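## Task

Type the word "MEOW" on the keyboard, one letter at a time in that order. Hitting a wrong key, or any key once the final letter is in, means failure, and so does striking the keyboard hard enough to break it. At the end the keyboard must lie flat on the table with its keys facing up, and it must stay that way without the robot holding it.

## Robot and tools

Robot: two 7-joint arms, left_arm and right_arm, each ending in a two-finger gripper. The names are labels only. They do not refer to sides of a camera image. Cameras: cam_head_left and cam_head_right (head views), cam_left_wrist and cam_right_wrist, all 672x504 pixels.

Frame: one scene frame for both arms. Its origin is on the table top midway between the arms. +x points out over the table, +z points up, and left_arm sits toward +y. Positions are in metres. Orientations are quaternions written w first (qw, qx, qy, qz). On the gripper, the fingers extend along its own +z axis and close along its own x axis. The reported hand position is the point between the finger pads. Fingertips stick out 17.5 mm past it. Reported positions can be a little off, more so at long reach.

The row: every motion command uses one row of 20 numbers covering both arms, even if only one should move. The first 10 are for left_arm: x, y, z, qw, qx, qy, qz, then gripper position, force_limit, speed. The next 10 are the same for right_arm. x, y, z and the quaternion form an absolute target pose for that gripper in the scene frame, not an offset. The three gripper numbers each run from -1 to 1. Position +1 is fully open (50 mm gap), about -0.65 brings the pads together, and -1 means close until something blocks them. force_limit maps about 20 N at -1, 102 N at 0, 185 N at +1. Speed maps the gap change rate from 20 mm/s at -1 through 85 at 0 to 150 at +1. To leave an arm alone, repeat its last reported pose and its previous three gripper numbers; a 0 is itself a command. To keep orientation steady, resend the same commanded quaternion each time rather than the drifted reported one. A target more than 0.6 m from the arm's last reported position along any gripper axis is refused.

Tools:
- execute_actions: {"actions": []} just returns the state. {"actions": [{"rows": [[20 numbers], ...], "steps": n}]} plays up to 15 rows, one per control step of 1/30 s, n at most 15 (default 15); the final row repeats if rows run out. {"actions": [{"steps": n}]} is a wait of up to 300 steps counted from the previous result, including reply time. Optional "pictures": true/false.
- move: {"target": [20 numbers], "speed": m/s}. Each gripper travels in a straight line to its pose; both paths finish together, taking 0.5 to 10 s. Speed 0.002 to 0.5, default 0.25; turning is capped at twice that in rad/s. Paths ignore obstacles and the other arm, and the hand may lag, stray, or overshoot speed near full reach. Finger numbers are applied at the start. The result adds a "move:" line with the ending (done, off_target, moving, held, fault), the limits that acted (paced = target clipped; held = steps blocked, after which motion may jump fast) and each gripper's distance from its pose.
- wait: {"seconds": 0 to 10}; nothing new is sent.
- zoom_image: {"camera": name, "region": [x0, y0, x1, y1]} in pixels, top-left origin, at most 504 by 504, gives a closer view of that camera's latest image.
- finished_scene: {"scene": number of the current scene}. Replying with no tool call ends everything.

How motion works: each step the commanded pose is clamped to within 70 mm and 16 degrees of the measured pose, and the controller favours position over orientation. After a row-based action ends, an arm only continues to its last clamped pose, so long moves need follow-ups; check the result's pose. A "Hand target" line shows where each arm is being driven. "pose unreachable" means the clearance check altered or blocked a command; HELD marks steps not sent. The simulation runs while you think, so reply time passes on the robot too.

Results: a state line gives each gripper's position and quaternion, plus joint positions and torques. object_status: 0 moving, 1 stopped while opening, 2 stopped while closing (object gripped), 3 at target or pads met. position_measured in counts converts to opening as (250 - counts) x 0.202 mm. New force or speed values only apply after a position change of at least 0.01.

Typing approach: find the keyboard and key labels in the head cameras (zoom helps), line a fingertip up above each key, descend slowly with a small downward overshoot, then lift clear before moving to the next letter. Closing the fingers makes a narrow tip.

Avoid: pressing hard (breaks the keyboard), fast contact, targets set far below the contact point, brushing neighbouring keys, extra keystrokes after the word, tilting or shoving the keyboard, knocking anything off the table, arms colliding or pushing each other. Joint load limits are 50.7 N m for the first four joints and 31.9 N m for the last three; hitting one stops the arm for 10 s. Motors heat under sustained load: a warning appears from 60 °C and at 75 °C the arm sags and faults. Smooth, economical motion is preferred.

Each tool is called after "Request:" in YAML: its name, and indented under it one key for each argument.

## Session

Request:
execute_actions:
  actions: []

Scene clock: 0.00 s of 4023.00 s.
left_arm: end_effector_position=(+0.4291, +0.3664, +0.1784) position_measured=250 object_status=3 end_effector_quat_wxyz=(-0.000, +0.647, +0.763, -0.002) | right_arm: end_effector_position=(+0.3153, -0.3549, +0.2156) position_measured=250 object_status=3 end_effector_quat_wxyz=(-0.096, -0.049, +0.993, +0.046)
Joint positions: left_arm=[-0.057  0.436 -0.002  1.658  0.003  1.052  1.514] | right_arm=[ 0.148  0.226 -0.324  1.863 -0.016  1.258  3.221]
Joint velocities: left_arm=[ 0.     0.001  0.    -0.     0.001  0.    -0.   ] | right_arm=[-0.     0.001 -0.     0.    -0.    -0.     0.   ]
Joint torques (N m, as the joint torque sensors report them, + toward a larger angle): no reading
Motor temperatures (°C, as the motors report them): left_arm=[26 27 27 27 36 36 35] | right_arm=[29 26 24 30 30 32 32]
Hand target (left_arm): +0.429, +0.366, +0.178; -0.000, +0.647, +0.763, -0.002
Hand target (right_arm): +0.315, -0.355, +0.216; -0.096, -0.049, +0.993, +0.046

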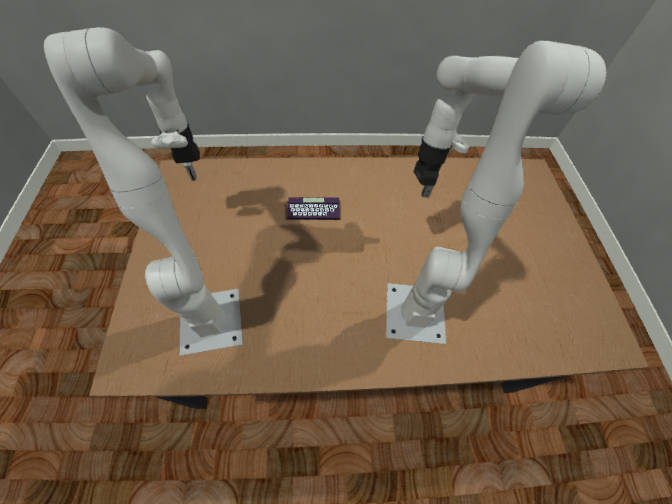

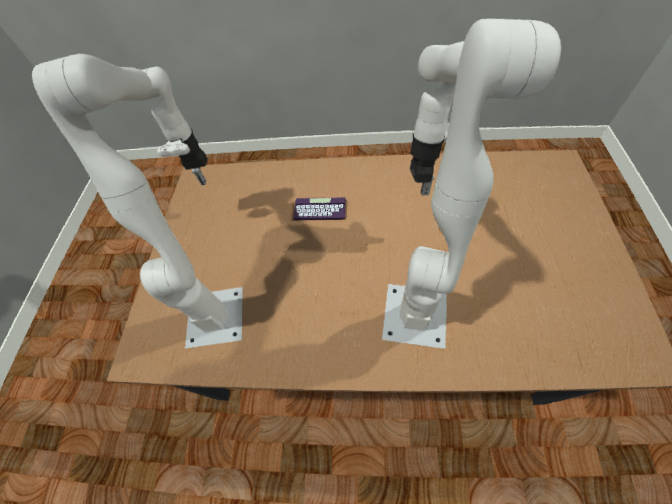

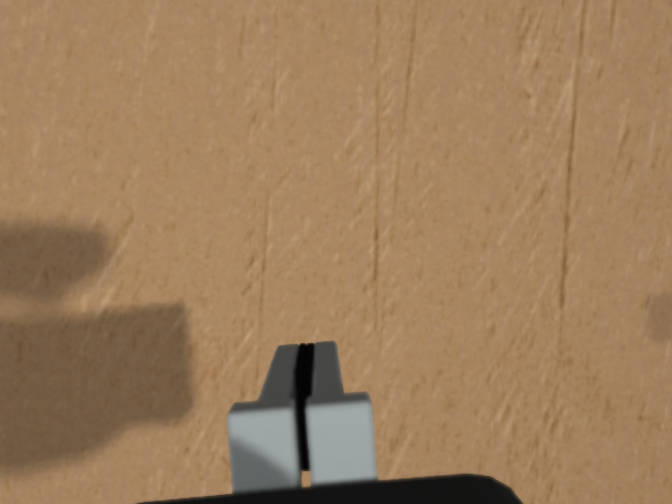

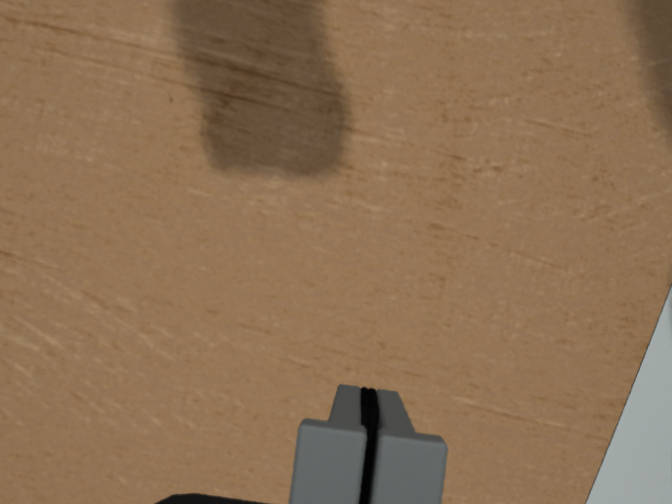

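Request:
move:
  target: [0.44,-0.01,0.06,0.092,0.701,0.701,0.092,-1,0,0,0.3153,-0.3549,0.2156,-0.096,-0.049,0.993,0.046,-1,0,0]
  speed: 0.2

Scene clock: 4.23 s of 4023.00 s.
left_arm: end_effector_position=(+0.4412, -0.0085, +0.0601) position_measured=253 object_status=3 end_effector_quat_wxyz=(+0.091, +0.701, +0.702, +0.093) | right_arm: end_effector_position=(+0.3153, -0.3549, +0.2156) position_measured=253 object_status=3 end_effector_quat_wxyz=(-0.096, -0.049, +0.993, +0.046)
Joint positions: left_arm=[ 0.84   0.675 -0.057  1.702 -0.227  0.568  2.39 ] | right_arm=[ 0.148  0.227 -0.324  1.863 -0.016  1.259  3.222]
Joint velocities: left_arm=[ 0.011  0.007  0.004 -0.001 -0.004  0.001  0.003] | right_arm=[ 0.    -0.001 -0.    -0.001 -0.     0.     0.   ]
Joint torques (N m, as the joint torque sensors report them, + toward a larger angle): left_arm=[ -0.09 -21.42   0.4   -7.63  -0.03  -0.6    0.  ] | right_arm=[  0.42 -12.08  -0.68  -7.31  -0.45   0.76  -0.03]
Motor temperatures (°C, as the motors report them): left_arm=[26 27 27 27 36 36 35] | right_arm=[29 26 24 30 30 32 32]
Hand target (left_arm): +0.441, -0.009, +0.060; +0.091, +0.701, +0.701, +0.093
Hand target (right_arm): +0.315, -0.355, +0.216; -0.096, -0.049, +0.993, +0.046
Off the commanded pose (left_arm): 0.002 m, 0 deg.
Off the commanded pose (right_arm): 0.000 m, 0 deg.
move: done

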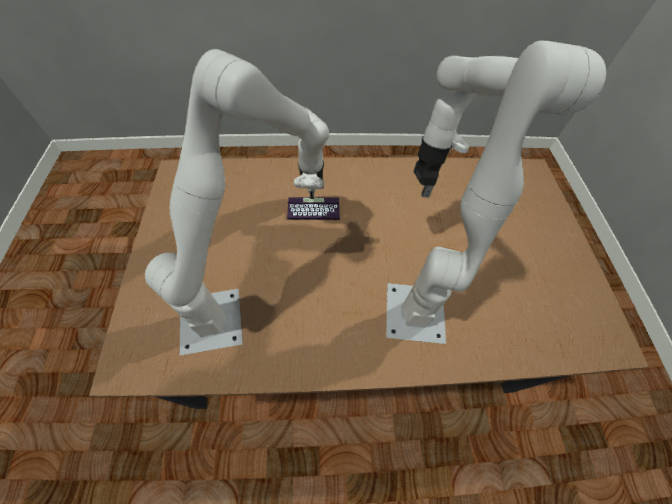

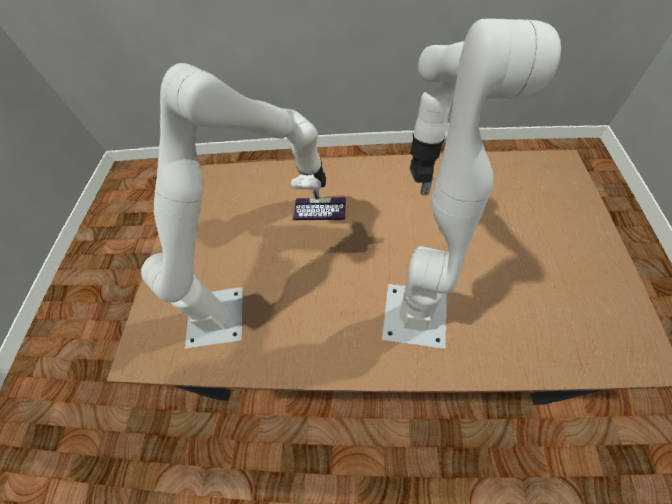

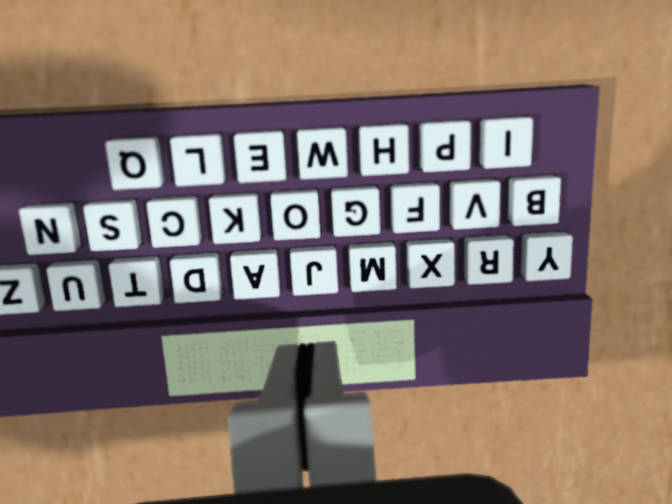

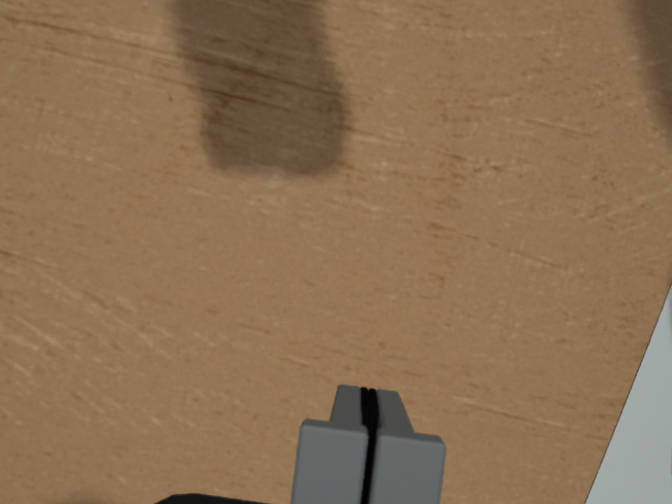

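Request:
move:
  target: [0.423,0.0125,0.045,0.092,0.701,0.701,0.092,-1,0,0,0.3153,-0.3549,0.2156,-0.096,-0.049,0.993,0.046,-1,0,0]
  speed: 0.04

Scene clock: 7.87 s of 4023.00 s.
left_arm: end_effector_position=(+0.4229, +0.0126, +0.0450) position_measured=253 object_status=3 end_effector_quat_wxyz=(+0.092, +0.701, +0.701, +0.092) | right_arm: end_effector_position=(+0.3153, -0.3549, +0.2156) position_measured=253 object_status=3 end_effector_quat_wxyz=(-0.096, -0.049, +0.993, +0.046)
Joint positions: left_arm=[ 0.837  0.658 -0.073  1.814 -0.238  0.47   2.396] | right_arm=[ 0.148  0.227 -0.324  1.863 -0.016  1.259  3.222]
Joint velocities: left_arm=[ 0.    -0.002  0.001  0.001 -0.    -0.002 -0.001] | right_arm=[-0.001 -0.    -0.     0.    -0.001  0.    -0.001]
Joint torques (N m, as the joint torque sensors report them, + toward a larger angle): left_arm=[ -0.19 -20.53   0.14  -6.96  -0.12  -0.57  -0.04] | right_arm=[  0.38 -12.35  -0.58  -7.12  -0.31   1.    -0.04]
Motor temperatures (°C, as the motors report them): left_arm=[26 28 27 27 36 36 35] | right_arm=[29 26 24 30 30 32 32]
Hand target (left_arm): +0.423, +0.013, +0.045; +0.092, +0.701, +0.701, +0.092
Hand target (right_arm): +0.315, -0.355, +0.216; -0.096, -0.049, +0.993, +0.046
Off the commanded pose (left_arm): 0.000 m, 0 deg.
Off the commanded pose (right_arm): 0.000 m, 0 deg.
move: done

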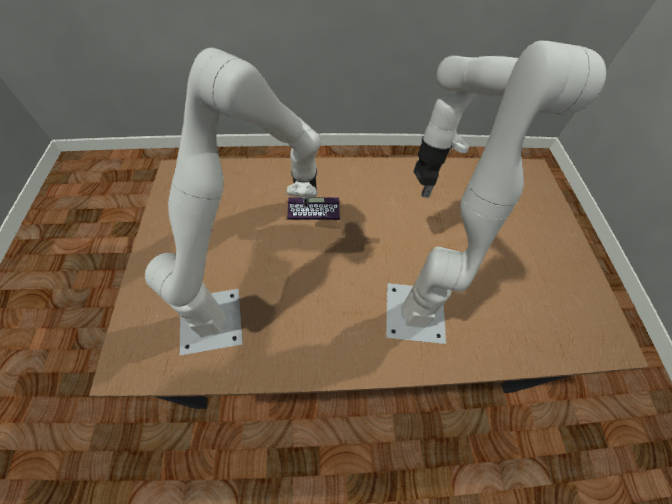

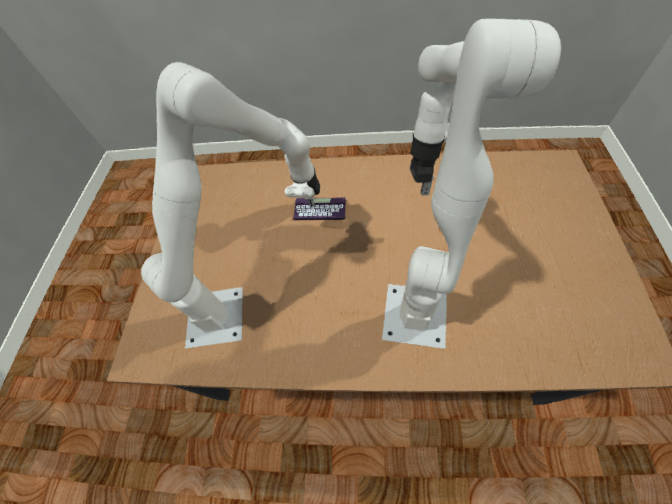

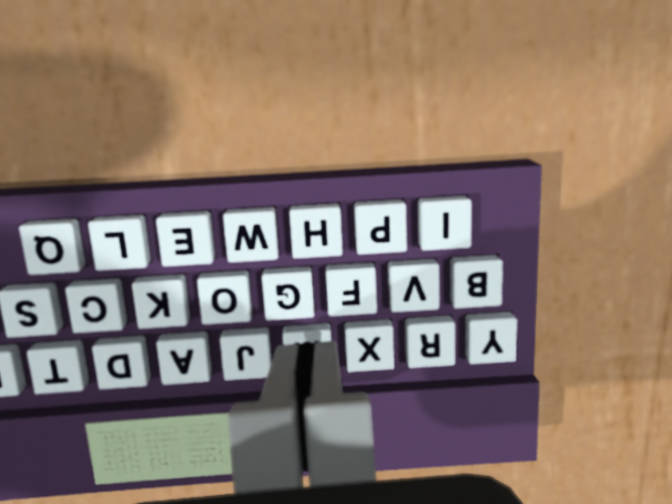

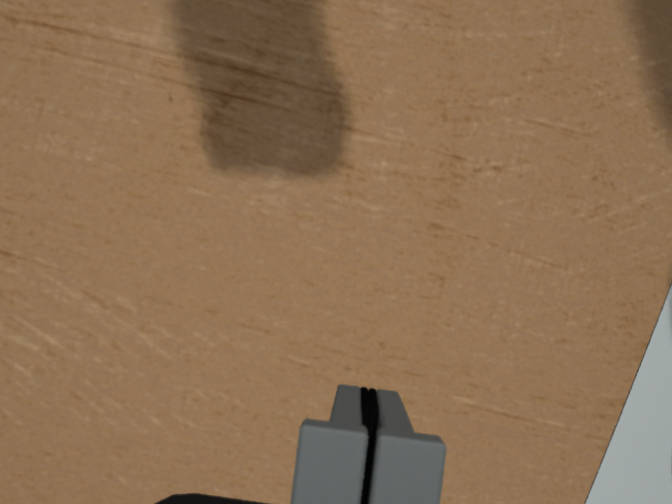

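Request:
move:
  target: [0.425,0.0125,0.036,0.092,0.701,0.701,0.092,-1,0,0,0.3153,-0.3549,0.2156,-0.096,-0.049,0.993,0.046,-1,0,0]
  speed: 0.007

Request:
zoom_image:
  camera: "cam_head_right"
  region: [280,180,360,230]

Scene clock: 11.97 s of 4023.00 s.
left_arm: end_effector_position=(+0.4250, +0.0125, +0.0361) position_measured=253 object_status=3 end_effector_quat_wxyz=(+0.092, +0.701, +0.701, +0.092) | right_arm: end_effector_position=(+0.3153, -0.3549, +0.2156) position_measured=253 object_status=3 end_effector_quat_wxyz=(-0.096, -0.049, +0.993, +0.046)
Joint positions: left_arm=[ 0.836  0.678 -0.076  1.814 -0.24   0.449  2.398] | right_arm=[ 0.148  0.227 -0.324  1.863 -0.016  1.259  3.222]
Joint velocities: left_arm=[-0.     0.     0.     0.    -0.001  0.    -0.   ] | right_arm=[ 0.    -0.001 -0.    -0.001  0.001 -0.    -0.   ]
Joint torques (N m, as the joint torque sensors report them, + toward a larger angle): left_arm=[ -0.21 -20.98  -0.3   -6.89  -0.13  -0.5   -0.05] | right_arm=[  0.29 -12.3   -0.91  -7.18  -0.23   0.68  -0.05]
Motor temperatures (°C, as the motors report them): left_arm=[26 28 27 27 36 36 35] | right_arm=[29 26 24 30 30 32 32]
Hand target (left_arm): +0.425, +0.013, +0.036; +0.092, +0.701, +0.701, +0.092
Hand target (right_arm): +0.315, -0.355, +0.216; -0.096, -0.049, +0.993, +0.046
Off the commanded pose (left_arm): 0.000 m, 0 deg.
Off the commanded pose (right_arm): 0.000 m, 0 deg.
move: done

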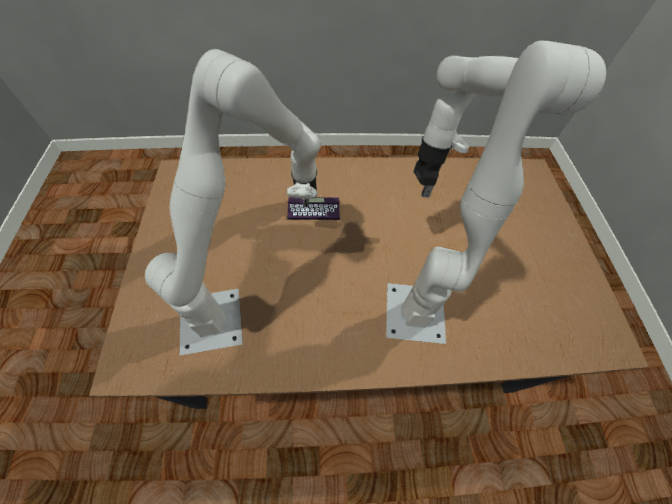

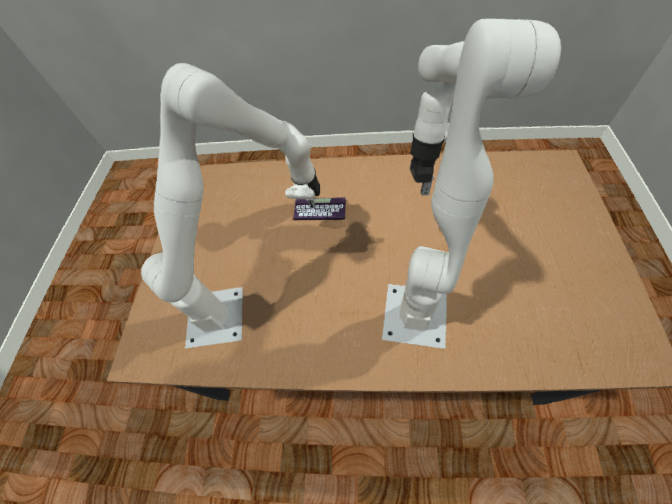

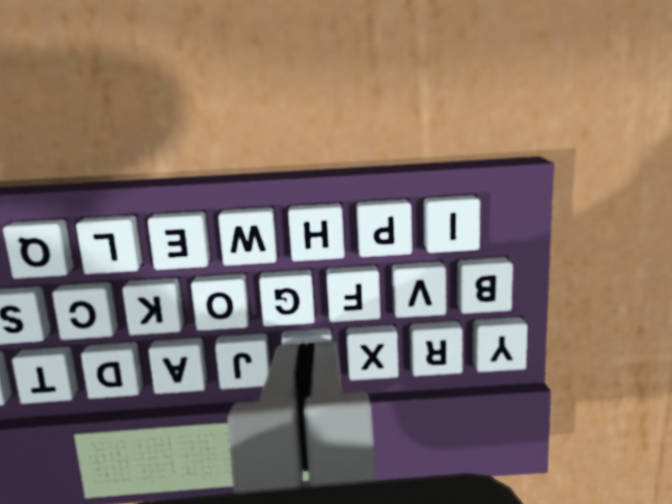

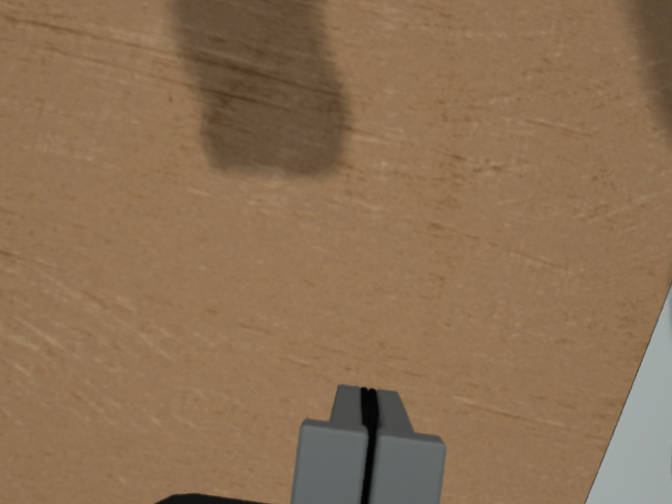

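Region (280, 180, 360, 230) of cam_head_right's 672x504 image, scaled by 6.300, with more detail than that image has; it fills the top 315 rows of this view, and the rest is white.

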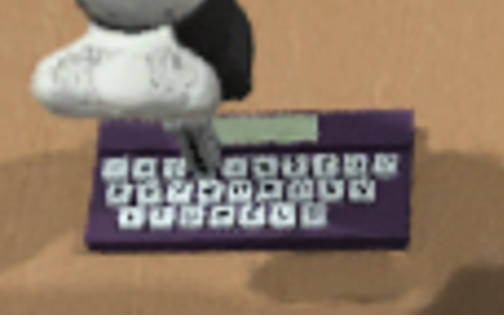

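Press to .0335, then lift and shift to read.

Request:
move:
  target: [0.4255,0.0125,0.0335,0.092,0.701,0.701,0.092,-1,0,0,0.3153,-0.3549,0.2156,-0.096,-0.049,0.993,0.046,-1,0,0]
  speed: 0.005

Request:
move:
  target: [0.4255,0.0125,0.045,0.092,0.701,0.701,0.092,-1,0,0,0.3153,-0.3549,0.2156,-0.096,-0.049,0.993,0.046,-1,0,0]
  speed: 0.05

Request:
move:
  target: [0.4255,-0.019,0.045,0.092,0.701,0.701,0.092,-1,0,0,0.3153,-0.3549,0.2156,-0.096,-0.049,0.993,0.046,-1,0,0]
  speed: 0.05

Scene clock: 15.83 s of 4023.00 s.
left_arm: end_effector_position=(+0.4255, +0.0124, +0.0337) position_measured=253 object_status=3 end_effector_quat_wxyz=(+0.092, +0.701, +0.701, +0.092) | right_arm: end_effector_position=(+0.3153, -0.3549, +0.2156) position_measured=253 object_status=3 end_effector_quat_wxyz=(-0.096, -0.049, +0.993, +0.046)
Joint positions: left_arm=[ 0.836  0.683 -0.076  1.814 -0.24   0.444  2.399] | right_arm=[ 0.148  0.227 -0.324  1.863 -0.016  1.259  3.222]
Joint velocities: left_arm=[ 0.     0.     0.001  0.001 -0.    -0.    -0.001] | right_arm=[-0.001  0.001 -0.     0.001  0.001 -0.    -0.   ]
Joint torques (N m, as the joint torque sensors report them, + toward a larger angle): left_arm=[ -0.17 -20.62  -0.07  -6.64  -0.3   -0.64   0.15] | right_arm=[  0.42 -12.24  -0.84  -7.51  -0.35   0.71   0.09]
Motor temperatures (°C, as the motors report them): left_arm=[26 28 27 27 36 36 35] | right_arm=[29 26 24 30 30 32 32]
Hand target (left_arm): +0.425, +0.013, +0.034; +0.092, +0.701, +0.701, +0.092
Hand target (right_arm): +0.315, -0.355, +0.216; -0.096, -0.049, +0.993, +0.046
Off the commanded pose (left_arm): 0.000 m, 0 deg.
Off the commanded pose (right_arm): 0.000 m, 0 deg.
After step 90, 0.13 s passed at rest.
move: done

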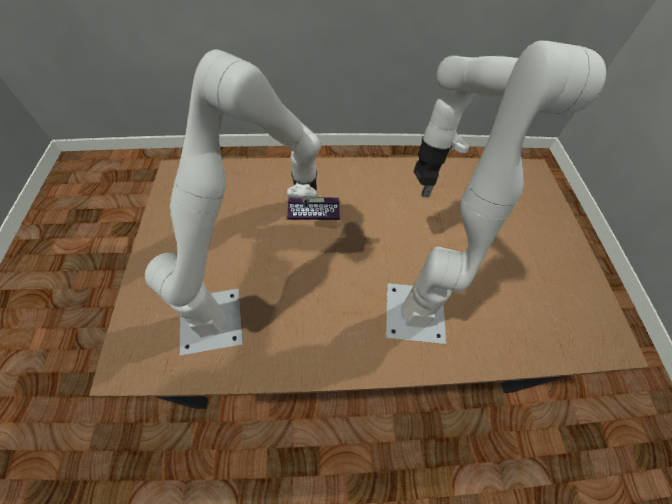

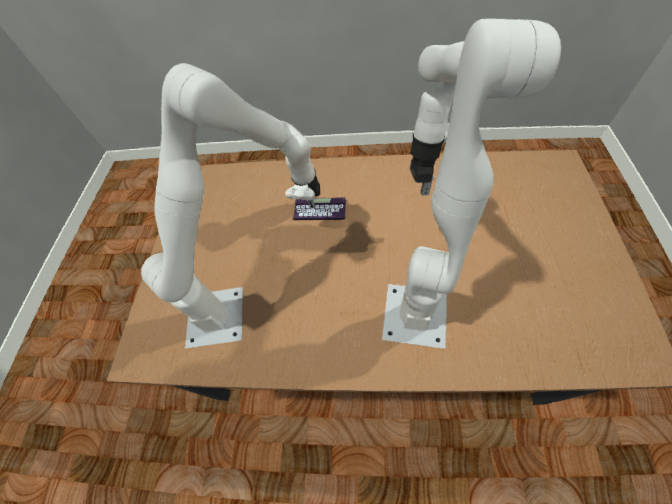

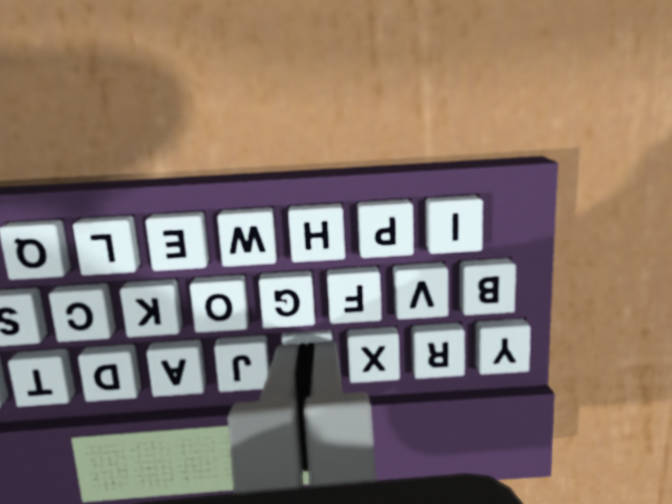

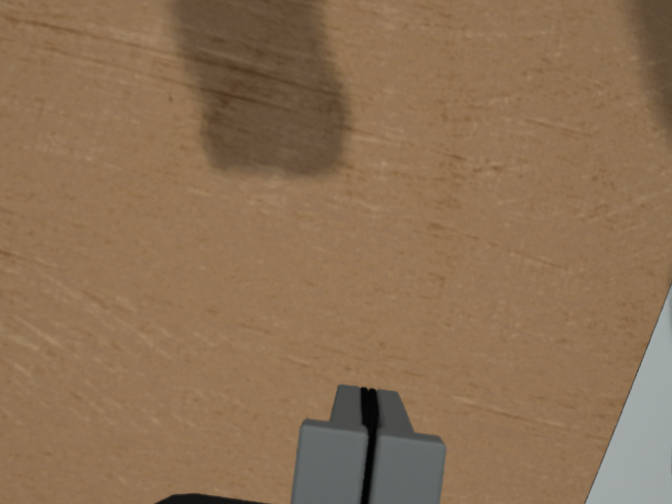

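Scene clock: 16.53 s of 4023.00 s.
left_arm: end_effector_position=(+0.4254, +0.0124, +0.0449) position_measured=253 object_status=3 end_effector_quat_wxyz=(+0.092, +0.701, +0.701, +0.092) | right_arm: end_effector_position=(+0.3153, -0.3549, +0.2156) position_measured=253 object_status=3 end_effector_quat_wxyz=(-0.096, -0.049, +0.993, +0.046)
Joint positions: left_arm=[ 0.832  0.661 -0.07   1.807 -0.237  0.473  2.392] | right_arm=[ 0.148  0.227 -0.324  1.863 -0.016  1.259  3.222]
Joint velocities: left_arm=[-0.001 -0.002 -0.    -0.     0.     0.001 -0.   ] | right_arm=[ 0.001  0.001  0.     0.002 -0.     0.    -0.   ]
Joint torques (N m, as the joint torque sensors report them, + toward a larger angle): left_arm=[  0.05 -20.77  -0.38  -7.35  -0.13  -0.59   0.01] | right_arm=[  0.53 -12.4   -0.63  -6.97  -0.57   0.79  -0.21]
Motor temperatures (°C, as the motors report them): left_arm=[26 28 27 27 36 36 35] | right_arm=[29 26 24 30 30 32 32]
Hand target (left_arm): +0.425, +0.012, +0.045; +0.092, +0.701, +0.701, +0.092
Hand target (right_arm): +0.315, -0.355, +0.216; -0.096, -0.049, +0.993, +0.046
Off the commanded pose (left_arm): 0.000 m, 0 deg.
Off the commanded pose (right_arm): 0.000 m, 0 deg.
move: done

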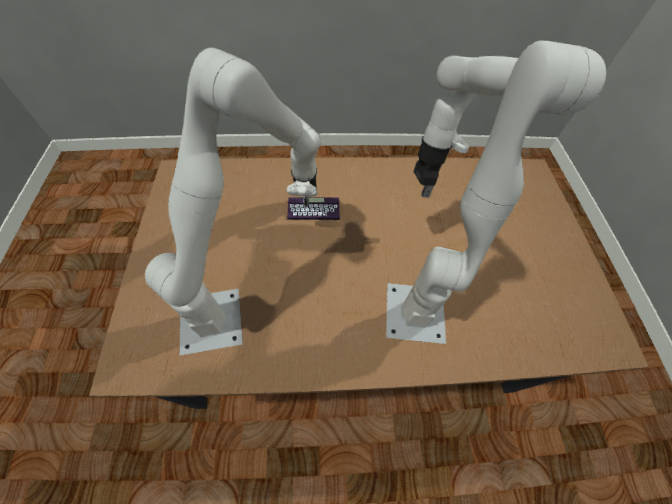

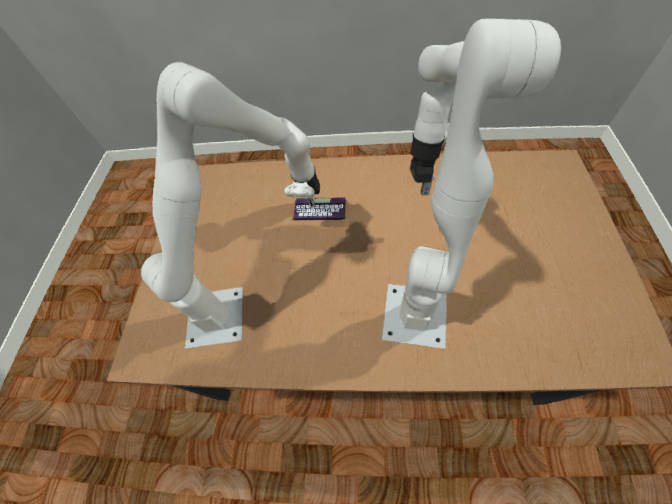

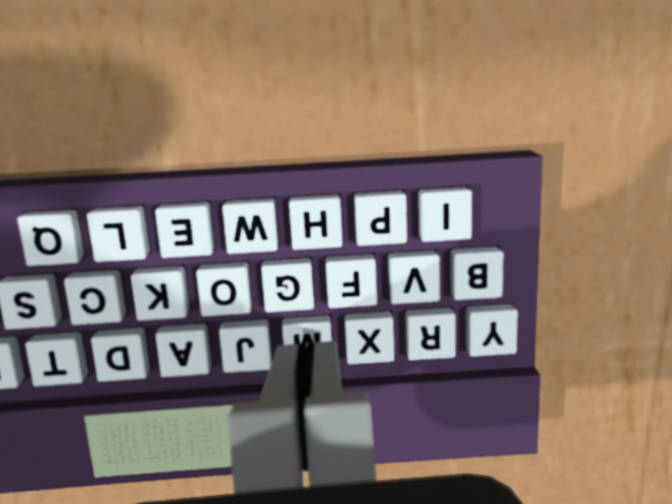

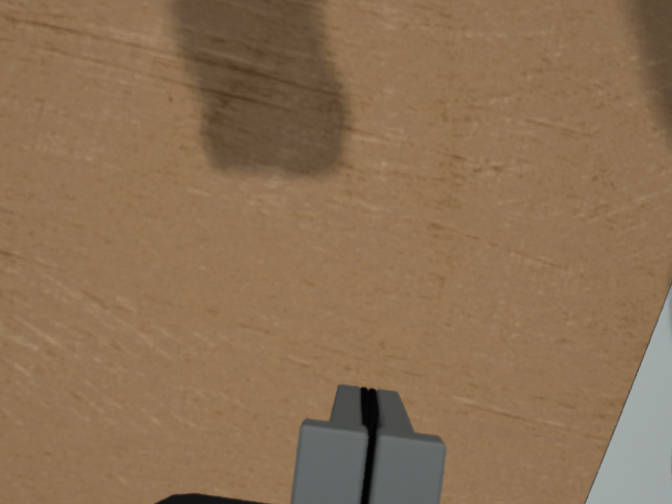

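Scene clock: 17.47 s of 4023.00 s.
left_arm: end_effector_position=(+0.4257, -0.0189, +0.0451) position_measured=253 object_status=3 end_effector_quat_wxyz=(+0.092, +0.701, +0.701, +0.092) | right_arm: end_effector_position=(+0.3153, -0.3549, +0.2156) position_measured=253 object_status=3 end_effector_quat_wxyz=(-0.096, -0.049, +0.993, +0.046)
Joint positions: left_arm=[ 0.886  0.693 -0.074  1.733 -0.231  0.523  2.433] | right_arm=[ 0.148  0.227 -0.324  1.863 -0.016  1.259  3.222]
Joint velocities: left_arm=[ 0.003  0.002  0.    -0.001 -0.001  0.002  0.001] | right_arm=[-0.001  0.    -0.     0.001  0.    -0.    -0.   ]
Joint torques (N m, as the joint torque sensors report them, + toward a larger angle): left_arm=[  0.36 -21.58   0.13  -7.13  -0.38  -0.57  -0.02] | right_arm=[  0.25 -11.98  -0.78  -7.37  -0.31   0.7   -0.03]
Motor temperatures (°C, as the motors report them): left_arm=[26 28 27 27 36 36 35] | right_arm=[29 26 24 30 30 32 32]
Hand target (left_arm): +0.426, -0.019, +0.045; +0.092, +0.701, +0.701, +0.092
Hand target (right_arm): +0.315, -0.355, +0.216; -0.096, -0.049, +0.993, +0.046
Off the commanded pose (left_arm): 0.000 m, 0 deg.
Off the commanded pose (right_arm): 0.000 m, 0 deg.
move: done

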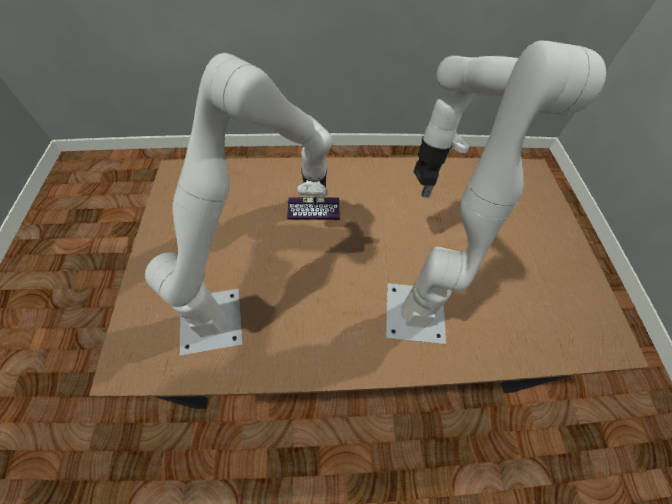

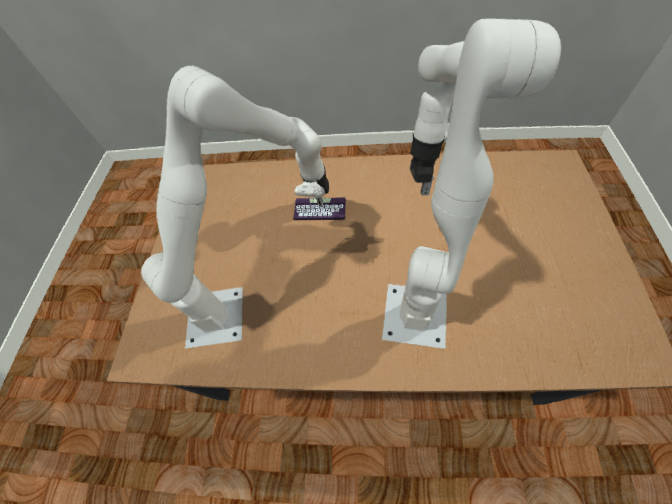

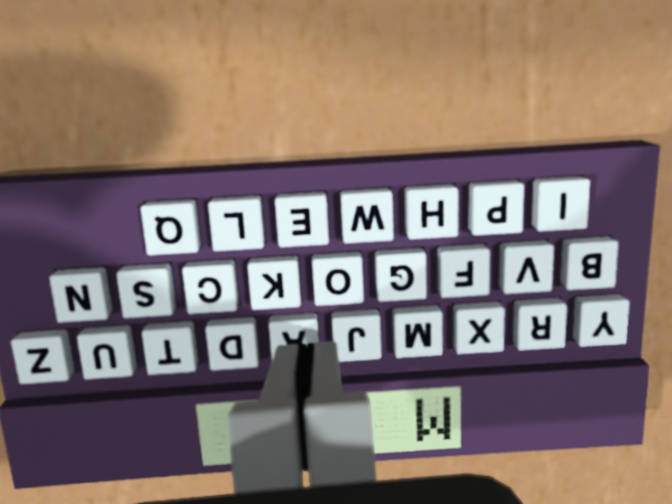

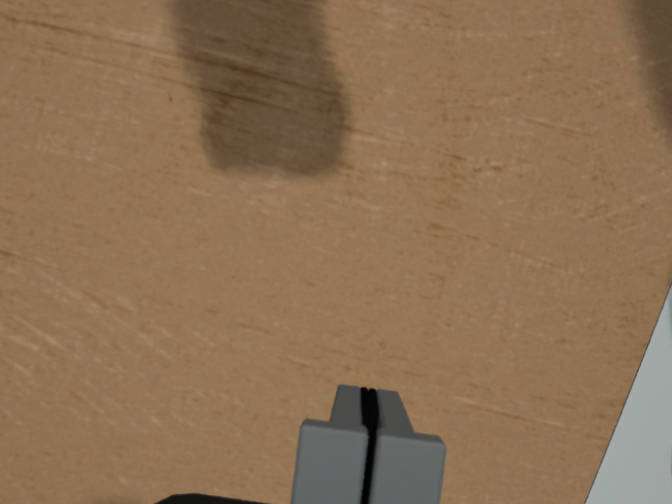

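Request:
move:
  target: [0.389,-0.0185,0.044,0.092,0.701,0.701,0.092,-1,0,0,0.3153,-0.3549,0.2156,-0.096,-0.049,0.993,0.046,-1,0,0]
  speed: 0.05

Scene clock: 21.93 s of 4023.00 s.
left_arm: end_effector_position=(+0.3892, -0.0183, +0.0440) position_measured=253 object_status=3 end_effector_quat_wxyz=(+0.092, +0.701, +0.701, +0.092) | right_arm: end_effector_position=(+0.3153, -0.3549, +0.2156) position_measured=253 object_status=3 end_effector_quat_wxyz=(-0.096, -0.049, +0.993, +0.046)
Joint positions: left_arm=[ 0.959  0.654 -0.104  1.829 -0.239  0.476  2.496] | right_arm=[ 0.148  0.227 -0.324  1.863 -0.016  1.259  3.222]
Joint velocities: left_arm=[ 0.004 -0.003  0.001  0.002 -0.002 -0.     0.002] | right_arm=[ 0.001 -0.002 -0.     0.     0.001  0.    -0.   ]
Joint torques (N m, as the joint torque sensors report them, + toward a larger angle): left_arm=[ -0.08 -20.13  -0.07  -7.    -0.11  -0.43  -0.01] | right_arm=[  0.44 -12.25  -0.83  -7.27  -0.43   0.69  -0.04]
Motor temperatures (°C, as the motors report them): left_arm=[26 28 27 27 36 36 35] | right_arm=[29 26 24 30 30 32 32]
Hand target (left_arm): +0.389, -0.019, +0.044; +0.092, +0.701, +0.701, +0.092
Hand target (right_arm): +0.315, -0.355, +0.216; -0.096, -0.049, +0.993, +0.046
Off the commanded pose (left_arm): 0.000 m, 0 deg.
Off the commanded pose (right_arm): 0.000 m, 0 deg.
After step 90, 0.43 s passed at rest.
move: done

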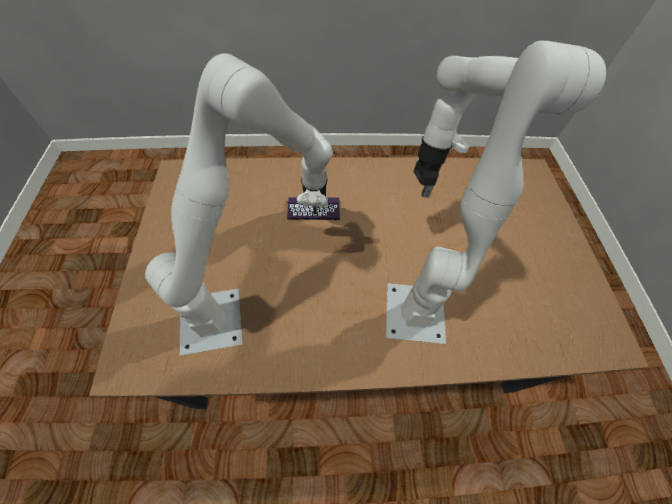

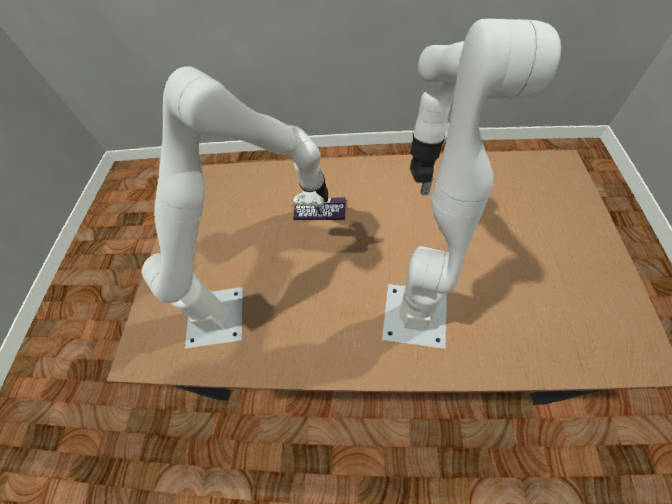

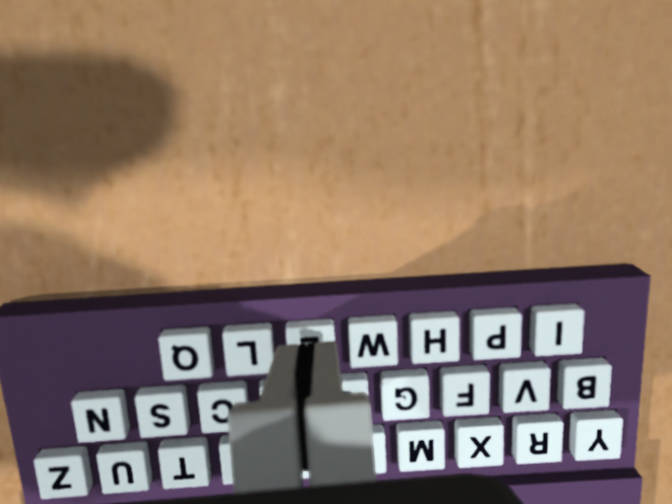

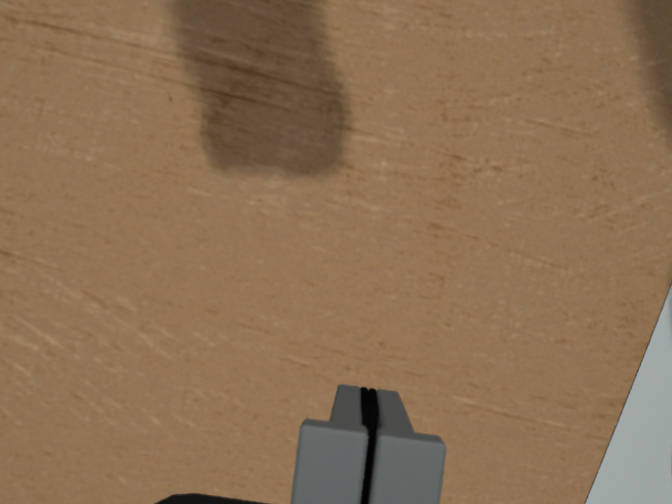

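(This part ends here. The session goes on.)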